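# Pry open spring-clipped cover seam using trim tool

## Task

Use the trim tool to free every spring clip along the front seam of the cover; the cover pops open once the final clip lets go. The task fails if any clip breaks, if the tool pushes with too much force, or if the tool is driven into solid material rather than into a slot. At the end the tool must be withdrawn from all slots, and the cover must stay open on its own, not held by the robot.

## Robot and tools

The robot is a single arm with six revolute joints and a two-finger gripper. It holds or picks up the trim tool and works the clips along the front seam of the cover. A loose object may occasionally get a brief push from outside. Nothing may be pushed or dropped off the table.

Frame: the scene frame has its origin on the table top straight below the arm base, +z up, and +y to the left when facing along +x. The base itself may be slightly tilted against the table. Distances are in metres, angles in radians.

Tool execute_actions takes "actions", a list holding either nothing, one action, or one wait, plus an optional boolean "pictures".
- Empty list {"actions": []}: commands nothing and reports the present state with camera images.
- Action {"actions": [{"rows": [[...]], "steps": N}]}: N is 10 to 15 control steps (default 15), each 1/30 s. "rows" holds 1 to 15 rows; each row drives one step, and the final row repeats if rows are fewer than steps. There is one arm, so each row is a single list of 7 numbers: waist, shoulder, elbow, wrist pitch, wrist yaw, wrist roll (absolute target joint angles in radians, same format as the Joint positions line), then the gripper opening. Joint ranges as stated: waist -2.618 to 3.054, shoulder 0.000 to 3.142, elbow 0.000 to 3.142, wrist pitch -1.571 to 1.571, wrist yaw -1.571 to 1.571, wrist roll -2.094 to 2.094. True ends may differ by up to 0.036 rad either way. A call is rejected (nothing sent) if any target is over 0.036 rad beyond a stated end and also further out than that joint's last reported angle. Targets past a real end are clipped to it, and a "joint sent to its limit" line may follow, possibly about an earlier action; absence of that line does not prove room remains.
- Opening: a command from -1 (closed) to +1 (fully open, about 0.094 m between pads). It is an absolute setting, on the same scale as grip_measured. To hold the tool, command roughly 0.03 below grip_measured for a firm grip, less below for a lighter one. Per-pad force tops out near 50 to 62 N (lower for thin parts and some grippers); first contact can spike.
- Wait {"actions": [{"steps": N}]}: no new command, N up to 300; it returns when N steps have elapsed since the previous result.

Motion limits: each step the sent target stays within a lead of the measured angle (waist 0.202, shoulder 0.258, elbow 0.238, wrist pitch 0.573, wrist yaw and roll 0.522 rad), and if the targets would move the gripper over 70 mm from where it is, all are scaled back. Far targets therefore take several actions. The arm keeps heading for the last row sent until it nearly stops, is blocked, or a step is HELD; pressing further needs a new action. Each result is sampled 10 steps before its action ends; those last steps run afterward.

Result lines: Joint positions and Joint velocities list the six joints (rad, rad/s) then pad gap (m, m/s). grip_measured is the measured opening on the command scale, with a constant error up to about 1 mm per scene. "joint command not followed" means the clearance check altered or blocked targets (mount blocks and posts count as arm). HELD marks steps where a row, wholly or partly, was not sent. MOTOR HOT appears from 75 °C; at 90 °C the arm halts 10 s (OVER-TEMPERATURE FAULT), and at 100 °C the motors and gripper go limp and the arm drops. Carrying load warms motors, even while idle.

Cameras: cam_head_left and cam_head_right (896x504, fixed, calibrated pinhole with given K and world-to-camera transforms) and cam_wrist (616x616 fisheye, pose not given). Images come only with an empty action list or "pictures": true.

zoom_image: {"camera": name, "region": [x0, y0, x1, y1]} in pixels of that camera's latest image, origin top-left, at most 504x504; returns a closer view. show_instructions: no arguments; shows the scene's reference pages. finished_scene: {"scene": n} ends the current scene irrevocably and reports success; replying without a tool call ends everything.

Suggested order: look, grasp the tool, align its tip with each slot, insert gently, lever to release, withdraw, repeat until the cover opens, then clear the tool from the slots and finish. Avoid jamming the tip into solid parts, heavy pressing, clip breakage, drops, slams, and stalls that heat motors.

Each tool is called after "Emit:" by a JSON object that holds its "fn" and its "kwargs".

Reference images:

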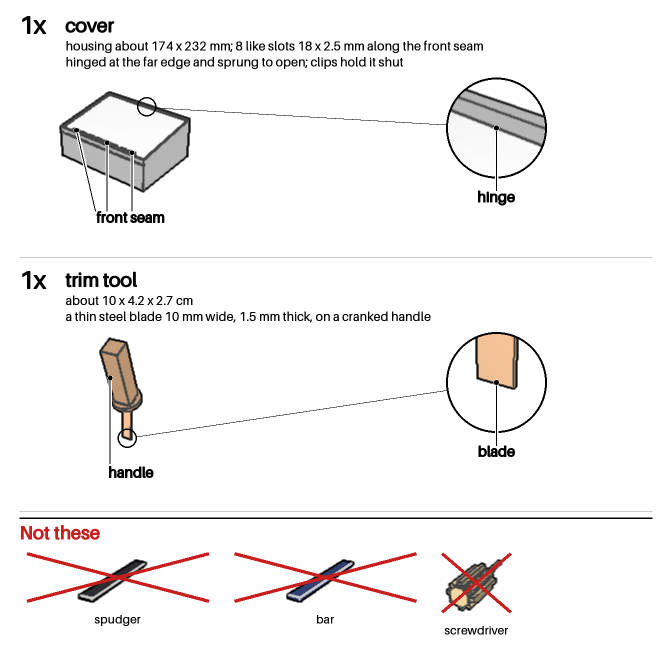

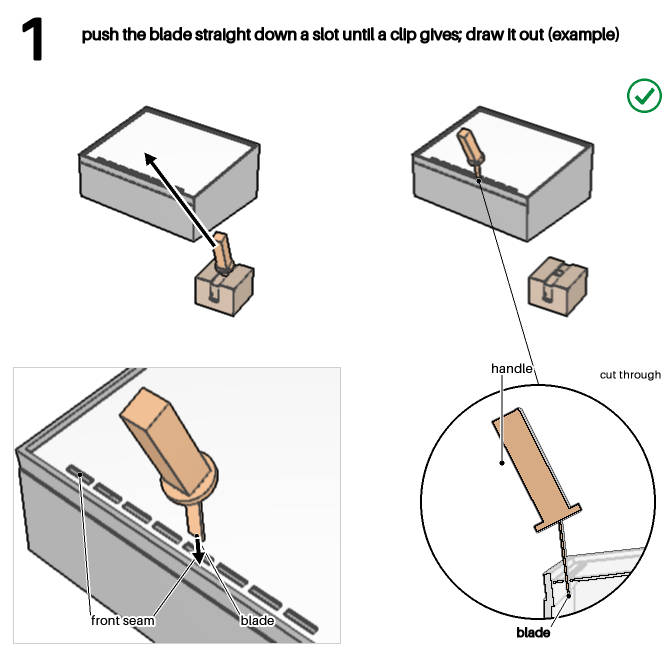

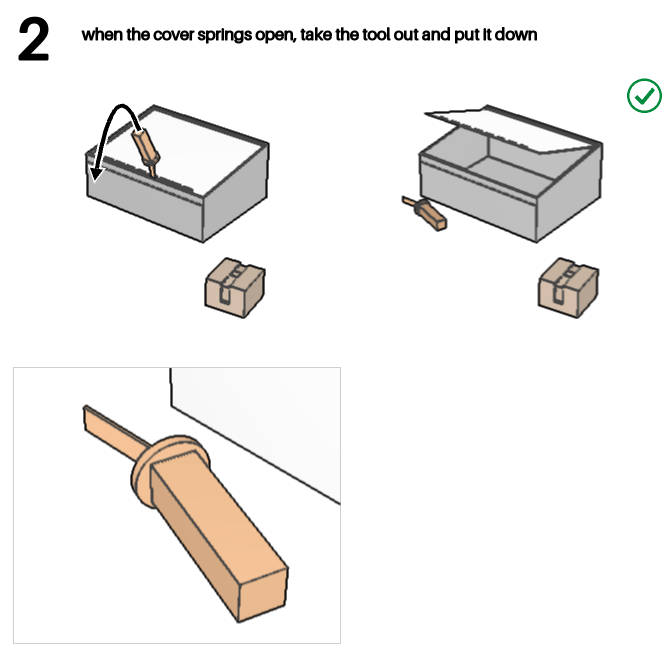

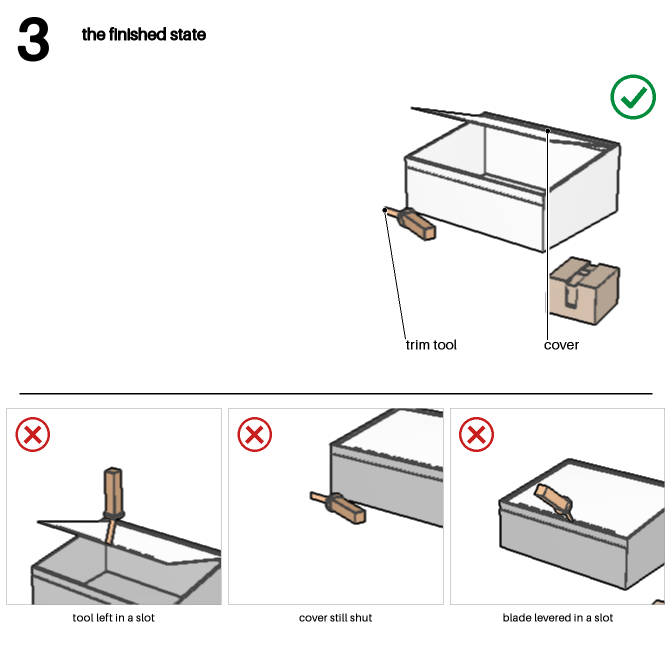

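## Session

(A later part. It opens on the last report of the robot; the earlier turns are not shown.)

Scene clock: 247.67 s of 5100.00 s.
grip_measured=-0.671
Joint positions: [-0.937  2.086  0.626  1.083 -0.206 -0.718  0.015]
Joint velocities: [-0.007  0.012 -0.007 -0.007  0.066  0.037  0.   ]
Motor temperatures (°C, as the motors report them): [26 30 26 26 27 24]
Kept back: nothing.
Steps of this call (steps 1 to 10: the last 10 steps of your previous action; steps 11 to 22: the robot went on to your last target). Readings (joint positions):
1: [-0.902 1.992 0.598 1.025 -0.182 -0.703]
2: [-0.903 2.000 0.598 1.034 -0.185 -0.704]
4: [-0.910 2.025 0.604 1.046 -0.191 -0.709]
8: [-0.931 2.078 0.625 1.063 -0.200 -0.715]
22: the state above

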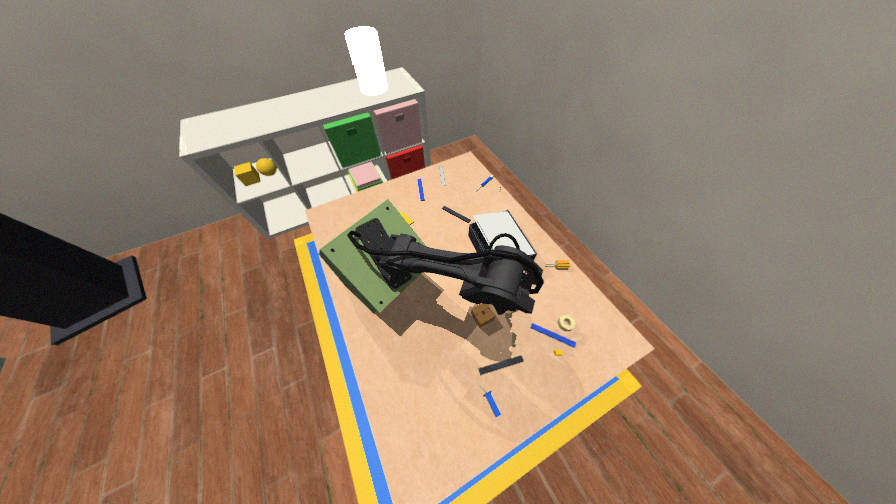

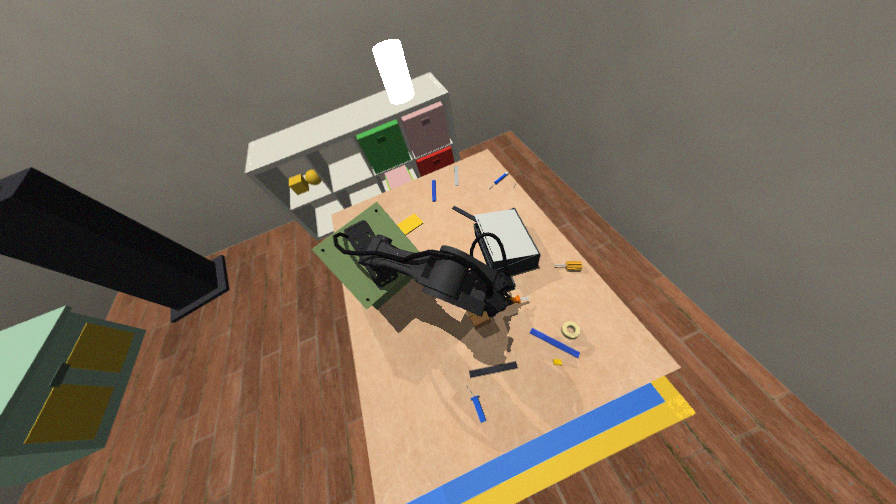

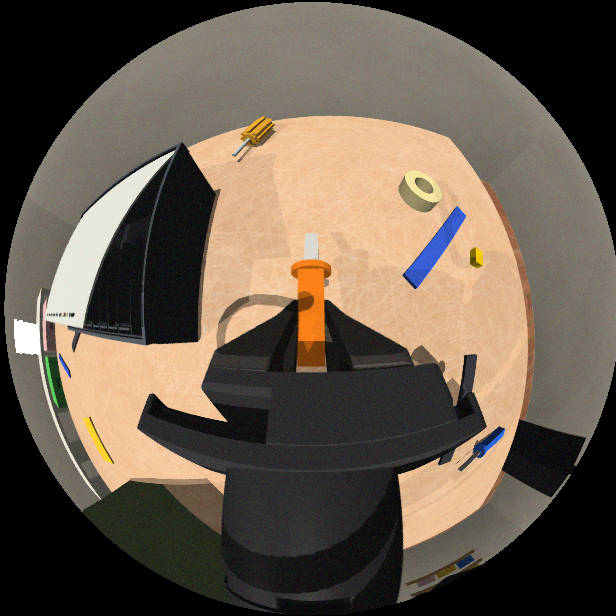

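Emit:
{"fn": "execute_actions", "kwargs": {"actions": [{"rows":[[-0.925,2.100,0.660,1.075,-0.200,-0.715,-0.69],[-0.915,2.112,0.695,1.060,-0.190,-0.712,-0.69],[-0.905,2.124,0.730,1.045,-0.180,-0.709,-0.69],[-0.895,2.136,0.765,1.030,-0.170,-0.706,-0.69],[-0.885,2.150,0.800,1.015,-0.160,-0.703,-0.69],[-0.875,2.165,0.830,1.000,-0.150,-0.700,-0.69],[-0.865,2.180,0.848,0.985,-0.145,-0.697,-0.69],[-0.863,2.190,0.850,0.980,-0.145,-0.695,-0.69],[-0.870,2.205,0.856,0.990,-0.152,-0.698,-0.69],[-0.878,2.220,0.862,1.002,-0.160,-0.701,-0.69],[-0.886,2.235,0.868,1.014,-0.168,-0.704,-0.69],[-0.894,2.250,0.874,1.026,-0.176,-0.707,-0.69],[-0.900,2.262,0.880,1.036,-0.182,-0.709,-0.69]],"steps":15}]}}

Emit:
{"fn": "execute_actions", "kwargs": {"actions": [{"steps":24}], "pictures": true}}

Emit:
{"fn": "zoom_image", "kwargs": {"camera": "cam_head_right", "region": [440, 240, 560, 340]}}

Scene clock: 249.37 s of 5100.00 s.
grip_measured=-0.671
Joint positions: [-0.922  2.115  0.707  1.057 -0.187 -0.717  0.015]
Joint velocities: [ 0.227  0.364  1.013 -0.256  0.286 -0.095  0.   ]
Motor temperatures (°C, as the motors report them): [26 30 26 26 27 24]
Steps of this call (steps 1 to 15: the robot went on to your last target; steps 16 to 46: nothing new was sent; steps 47 to 51: the first 5 steps of this action). Readings (joint positions):
47: [-0.937 2.086 0.626 1.084 -0.206 -0.718]
48: [-0.936 2.087 0.632 1.081 -0.204 -0.718]
50: [-0.929 2.103 0.674 1.066 -0.194 -0.718]
51: the state above

Scene clock: 250.17 s of 5100.00 s.
grip_measured=-0.671
Joint positions: [-0.893  2.247  0.857  1.05  -0.173 -0.711  0.015]
Joint velocities: [-0.007  0.002  0.002  0.022  0.037  0.037 -0.   ]
Motor temperatures (°C, as the motors report them): [26 30 26 26 27 24]
Kept back: nothing.
Steps of this call (steps 1 to 10: the last 10 steps of your previous action; steps 11 to 24: the robot went on to your last target). Readings (joint positions):
1: [-0.913 2.128 0.744 1.049 -0.180 -0.716]
2: [-0.904 2.141 0.779 1.042 -0.172 -0.714]
4: [-0.886 2.161 0.826 1.037 -0.164 -0.711]
8: [-0.884 2.209 0.855 1.040 -0.165 -0.711]
24: the state above

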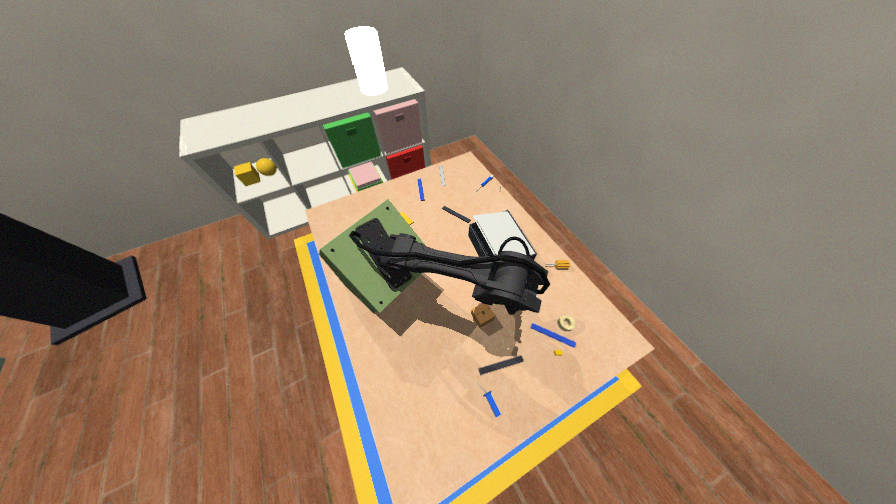

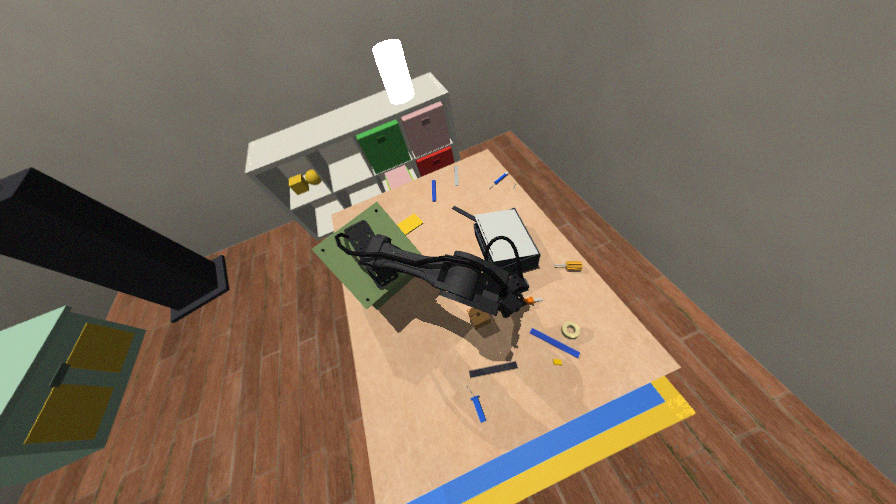

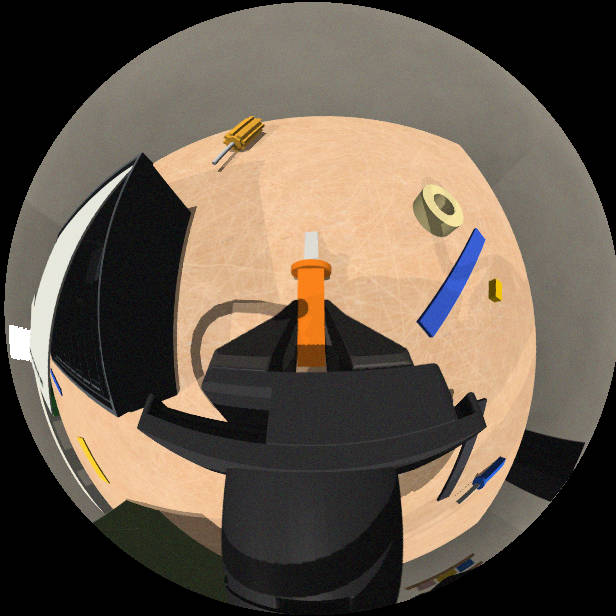

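Region (440, 240, 560, 340) of cam_head_right's 896x504 image, scaled by 4.200, with more detail than that image has.

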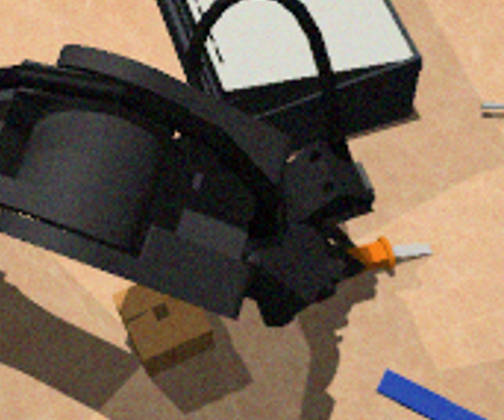

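Emit:
{"fn": "execute_actions", "kwargs": {"actions": [{"rows":[[-0.900,2.270,0.882,1.070,-0.186,-0.720,-0.69],[-0.904,2.278,0.886,1.076,-0.189,-0.722,-0.69],[-0.907,2.285,0.889,1.081,-0.191,-0.724,-0.69],[-0.909,2.290,0.892,1.085,-0.193,-0.725,-0.69]],"steps":10}]}}

Emit:
{"fn": "execute_actions", "kwargs": {"actions": [{"steps":20}], "pictures": true}}

Emit:
{"fn": "zoom_image", "kwargs": {"camera": "cam_head_right", "region": [480, 260, 560, 330]}}

Scene clock: 250.67 s of 5100.00 s.
grip_measured=-0.671
Joint positions: [-0.893  2.247  0.857  1.05  -0.173 -0.711  0.015]
Joint velocities: [-0.012 -0.002 -0.002 -0.081  0.037  0.022  0.001]
Motor temperatures (°C, as the motors report them): [26 30 26 27 27 24]
Kept back: the last 10 steps of this action.
Steps of this call (steps 1 to 15: the robot went on to your last target). Readings (joint positions):
1: [-0.893 2.247 0.857 1.050 -0.173 -0.711]
2: [-0.893 2.247 0.857 1.050 -0.173 -0.711]
4: [-0.893 2.247 0.857 1.050 -0.173 -0.711]
8: [-0.893 2.247 0.857 1.050 -0.173 -0.711]
15: the state above

Scene clock: 251.33 s of 5100.00 s.
grip_measured=-0.671
Joint positions: [-0.899  2.266  0.857  1.089 -0.186 -0.715  0.015]
Joint velocities: [ 0.002 -0.022  0.002  0.022 -0.037  0.066 -0.   ]
Motor temperatures (°C, as the motors report them): [26 30 26 27 27 24]
Kept back: nothing.
Steps of this call (steps 1 to 10: the last 10 steps of your previous action; steps 11 to 20: the robot went on to your last target). Readings (joint positions):
1: [-0.893 2.247 0.857 1.052 -0.173 -0.711]
2: [-0.893 2.248 0.857 1.056 -0.174 -0.711]
4: [-0.895 2.256 0.857 1.069 -0.176 -0.712]
8: [-0.898 2.265 0.857 1.087 -0.184 -0.714]
20: the state above

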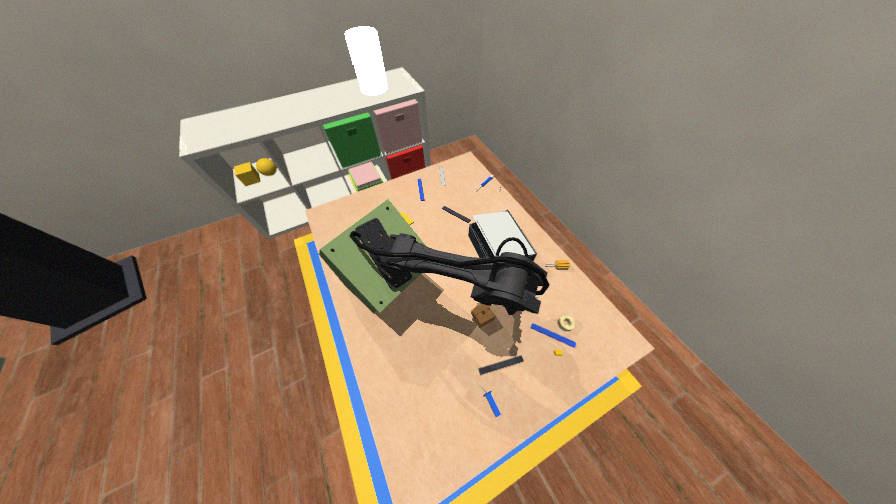

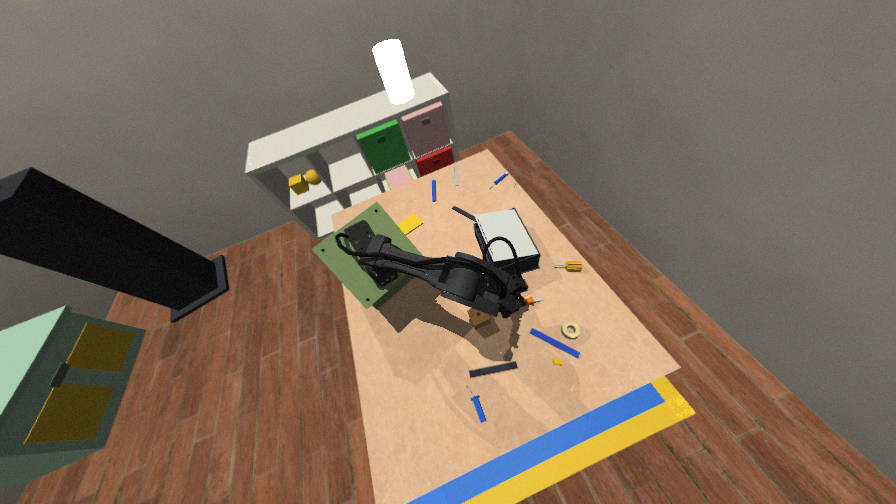

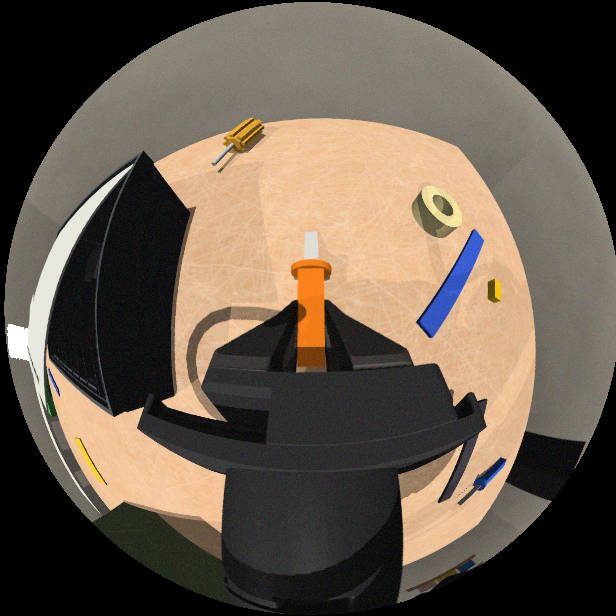

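Region (480, 260, 560, 330) of cam_head_right's 896x504 image, scaled by 6.300, with more detail than that image has; it fills the top 441 rows of this view, and the rest is white.

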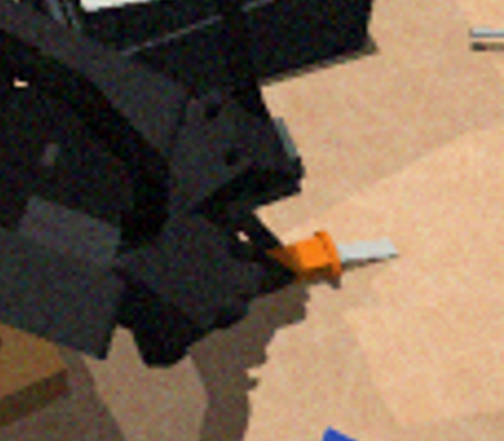

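Emit:
{"fn": "execute_actions", "kwargs": {"actions": [{"rows":[[-0.909,2.292,0.892,1.090,-0.193,-0.725,-0.69],[-0.909,2.298,0.892,1.090,-0.193,-0.725,-0.69],[-0.909,2.302,0.892,1.090,-0.193,-0.725,-0.69],[-0.909,2.305,0.892,1.090,-0.193,-0.725,-0.69]],"steps":10}]}}

Emit:
{"fn": "execute_actions", "kwargs": {"actions": [{"steps":16}]}}

Scene clock: 251.80 s of 5100.00 s.
grip_measured=-0.671
Joint positions: [-0.899  2.266  0.857  1.089 -0.186 -0.715  0.015]
Joint velocities: [-0.007 -0.002 -0.002 -0.022 -0.037  0.007  0.001]
Motor temperatures (°C, as the motors report them): [26 30 26 27 27 24]
Kept back: the last 10 steps of this action.
Steps of this call (steps 1 to 14: the robot went on to your last target). Readings (joint positions):
1: [-0.899 2.266 0.857 1.089 -0.186 -0.715]
2: [-0.899 2.266 0.857 1.089 -0.186 -0.715]
4: [-0.899 2.266 0.857 1.089 -0.186 -0.715]
8: [-0.899 2.266 0.857 1.089 -0.186 -0.715]
14: the state above

Scene clock: 252.33 s of 5100.00 s.
grip_measured=-0.671
Joint positions: [-0.899  2.277  0.857  1.109 -0.186 -0.716  0.015]
Joint velocities: [ 0.002 -0.002 -0.027 -0.007 -0.022  0.037  0.001]
Motor temperatures (°C, as the motors report them): [26 30 26 27 27 24]
Kept back: nothing.
Steps of this call (steps 1 to 10: the last 10 steps of your previous action; steps 11 to 16: the robot went on to your last target). Readings (joint positions):
1: [-0.899 2.266 0.857 1.090 -0.186 -0.715]
2: [-0.899 2.268 0.857 1.091 -0.186 -0.716]
4: [-0.899 2.272 0.857 1.098 -0.186 -0.716]
8: [-0.899 2.277 0.857 1.108 -0.186 -0.716]
16: the state above

Emit:
{"fn": "execute_actions", "kwargs": {"actions": [{"rows":[[-0.905,2.280,0.870,1.095,-0.190,-0.720,-0.55],[-0.905,2.278,0.870,1.095,-0.190,-0.720,-0.40],[-0.905,2.278,0.870,1.095,-0.190,-0.720,-0.25],[-0.905,2.278,0.870,1.095,-0.190,-0.720,-0.15]],"steps":12}]}}

Emit:
{"fn": "execute_actions", "kwargs": {"actions": [{"steps":20}], "pictures": true}}

Scene clock: 252.73 s of 5100.00 s.
grip_measured=-0.468
Joint positions: [-0.899  2.277  0.857  1.109 -0.186 -0.716  0.025]
Joint velocities: [ 0.002  0.002 -0.012 -0.037 -0.022 -0.007  0.132]
Motor temperatures (°C, as the motors report them): [26 30 26 27 27 24]
Steps of this call (steps 1 to 10: the robot went on to your last target; steps 11 to 12: the first 2 steps of this action). Readings (joint positions):
11: [-0.899 2.277 0.857 1.109 -0.186 -0.716]
12: the state above

Scene clock: 253.40 s of 5100.00 s.
grip_measured=-0.152
Joint positions: [-0.899  2.277  0.857  1.109 -0.186 -0.716  0.04 ]
Joint velocities: [ 0.007 -0.022  0.007  0.007 -0.022 -0.037 -0.   ]
Motor temperatures (°C, as the motors report them): [26 30 26 27 27 24]
Kept back: nothing.
Steps of this call (steps 1 to 10: the last 10 steps of your previous action; steps 11 to 15: the robot went on to your last target; steps 16 to 20: nothing new was sent). Readings (joint positions):
1: [-0.899 2.277 0.857 1.109 -0.186 -0.716]
2: [-0.899 2.277 0.857 1.109 -0.186 -0.716]
4: [-0.899 2.277 0.857 1.109 -0.186 -0.716]
8: [-0.899 2.277 0.857 1.109 -0.186 -0.716]
20: the state above
The arm was judged still, so your last target was given up. Only a new action makes it travel on or press farther. Fingers that are still opening or closing keep moving.

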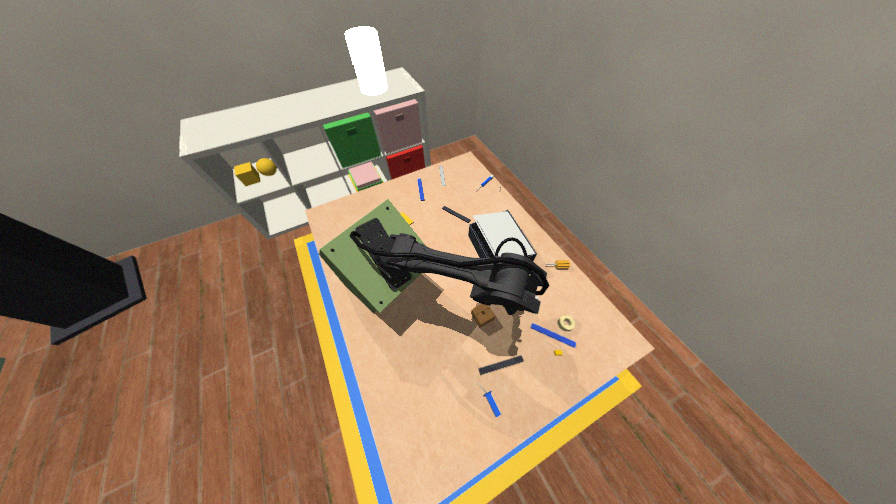

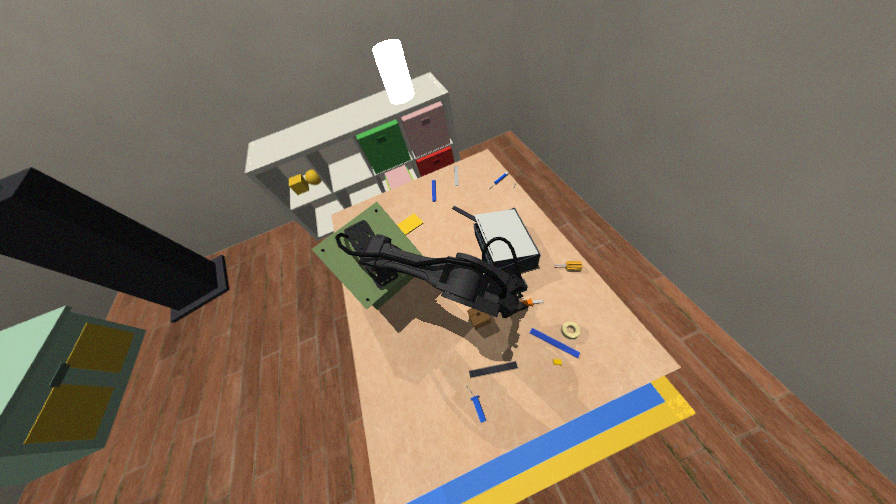

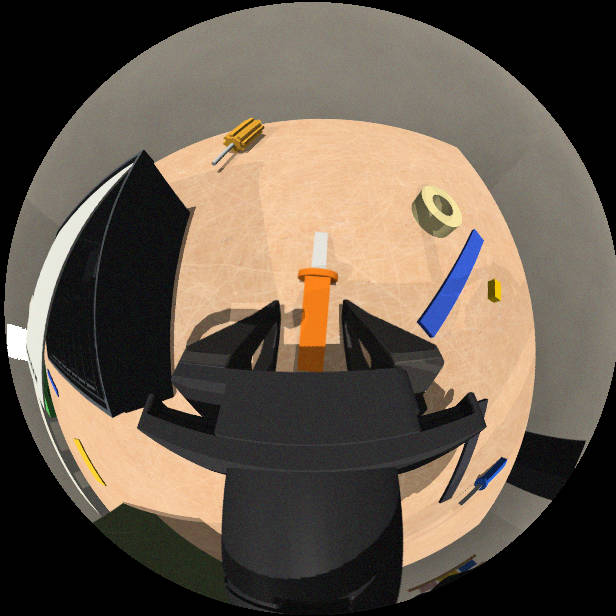

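Released. Lift away.

Emit:
{"fn": "execute_actions", "kwargs": {"actions": [{"rows":[[-0.89,2.25,0.85,1.09,-0.18,-0.71,-0.15],[-0.88,2.22,0.84,1.08,-0.17,-0.70,-0.15],[-0.87,2.19,0.83,1.06,-0.16,-0.70,-0.15],[-0.86,2.16,0.82,1.04,-0.15,-0.69,-0.15],[-0.85,2.13,0.81,1.02,-0.14,-0.69,-0.15],[-0.84,2.10,0.80,1.00,-0.13,-0.68,-0.15],[-0.83,2.07,0.79,0.98,-0.12,-0.68,-0.15],[-0.82,2.04,0.78,0.96,-0.11,-0.67,-0.15]],"steps":10}]}}

Emit:
{"fn": "execute_actions", "kwargs": {"actions": [{"steps":22}], "pictures": true}}

Scene clock: 253.83 s of 5100.00 s.
grip_measured=-0.152
Joint positions: [-0.899  2.277  0.857  1.109 -0.186 -0.716  0.04 ]
Joint velocities: [-0.002 -0.007 -0.002  0.022  0.037 -0.022 -0.001]
Motor temperatures (°C, as the motors report them): [26 30 26 27 27 24]
Kept back: the last 10 steps of this action.
Steps of this call (steps 1 to 13: nothing new was sent). Readings (joint positions):
1: [-0.899 2.277 0.857 1.109 -0.186 -0.716]
2: [-0.899 2.277 0.857 1.109 -0.186 -0.716]
4: [-0.899 2.277 0.857 1.109 -0.186 -0.716]
8: [-0.899 2.277 0.857 1.109 -0.186 -0.716]
13: the state above

Scene clock: 254.57 s of 5100.00 s.
grip_measured=-0.152
Joint positions: [-0.826  2.031  0.807  0.988 -0.116 -0.681  0.04 ]
Joint velocities: [ 0.002 -0.012  0.012 -0.081 -0.007  0.051 -0.   ]
Motor temperatures (°C, as the motors report them): [26 30 26 27 27 24]
Kept back: nothing.
Steps of this call (steps 1 to 10: the last 10 steps of your previous action; steps 11 to 22: the robot went on to your last target). Readings (joint positions):
1: [-0.899 2.276 0.857 1.108 -0.186 -0.716]
2: [-0.899 2.270 0.857 1.103 -0.184 -0.715]
4: [-0.894 2.236 0.851 1.080 -0.173 -0.711]
8: [-0.859 2.107 0.821 1.033 -0.143 -0.698]
22: the state above

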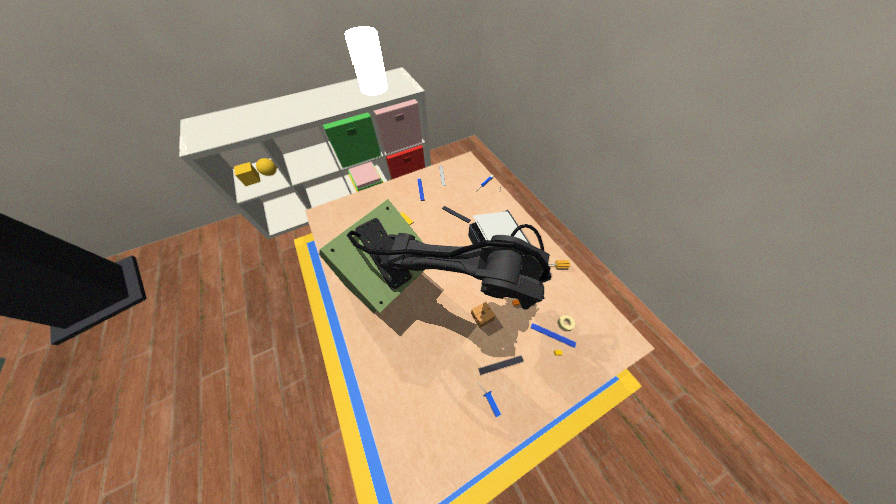

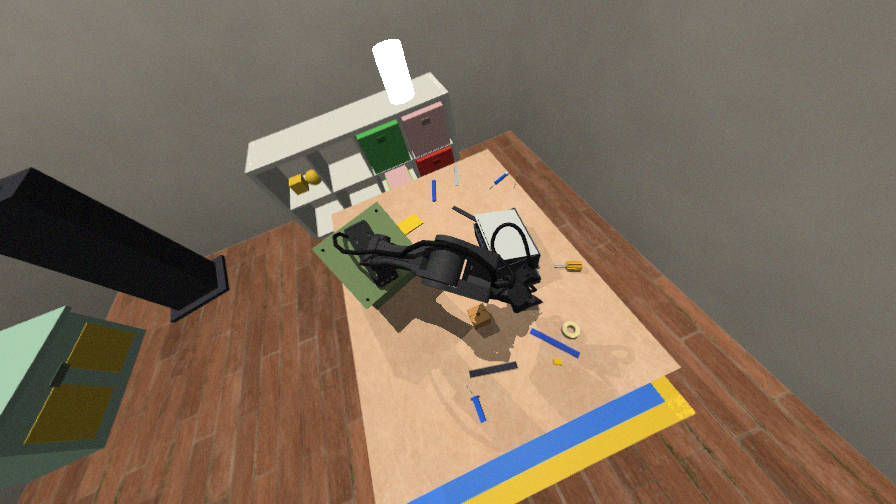

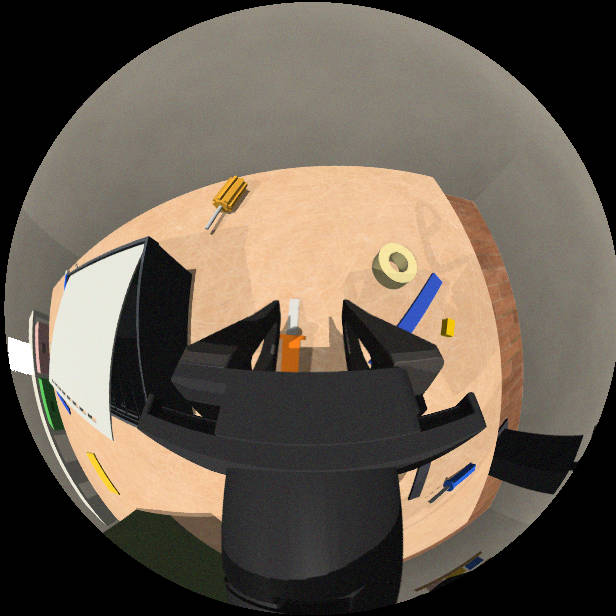

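Emit:
{"fn": "finished_scene", "kwargs": {"scene": 1}}

The scene is finished: the task was done.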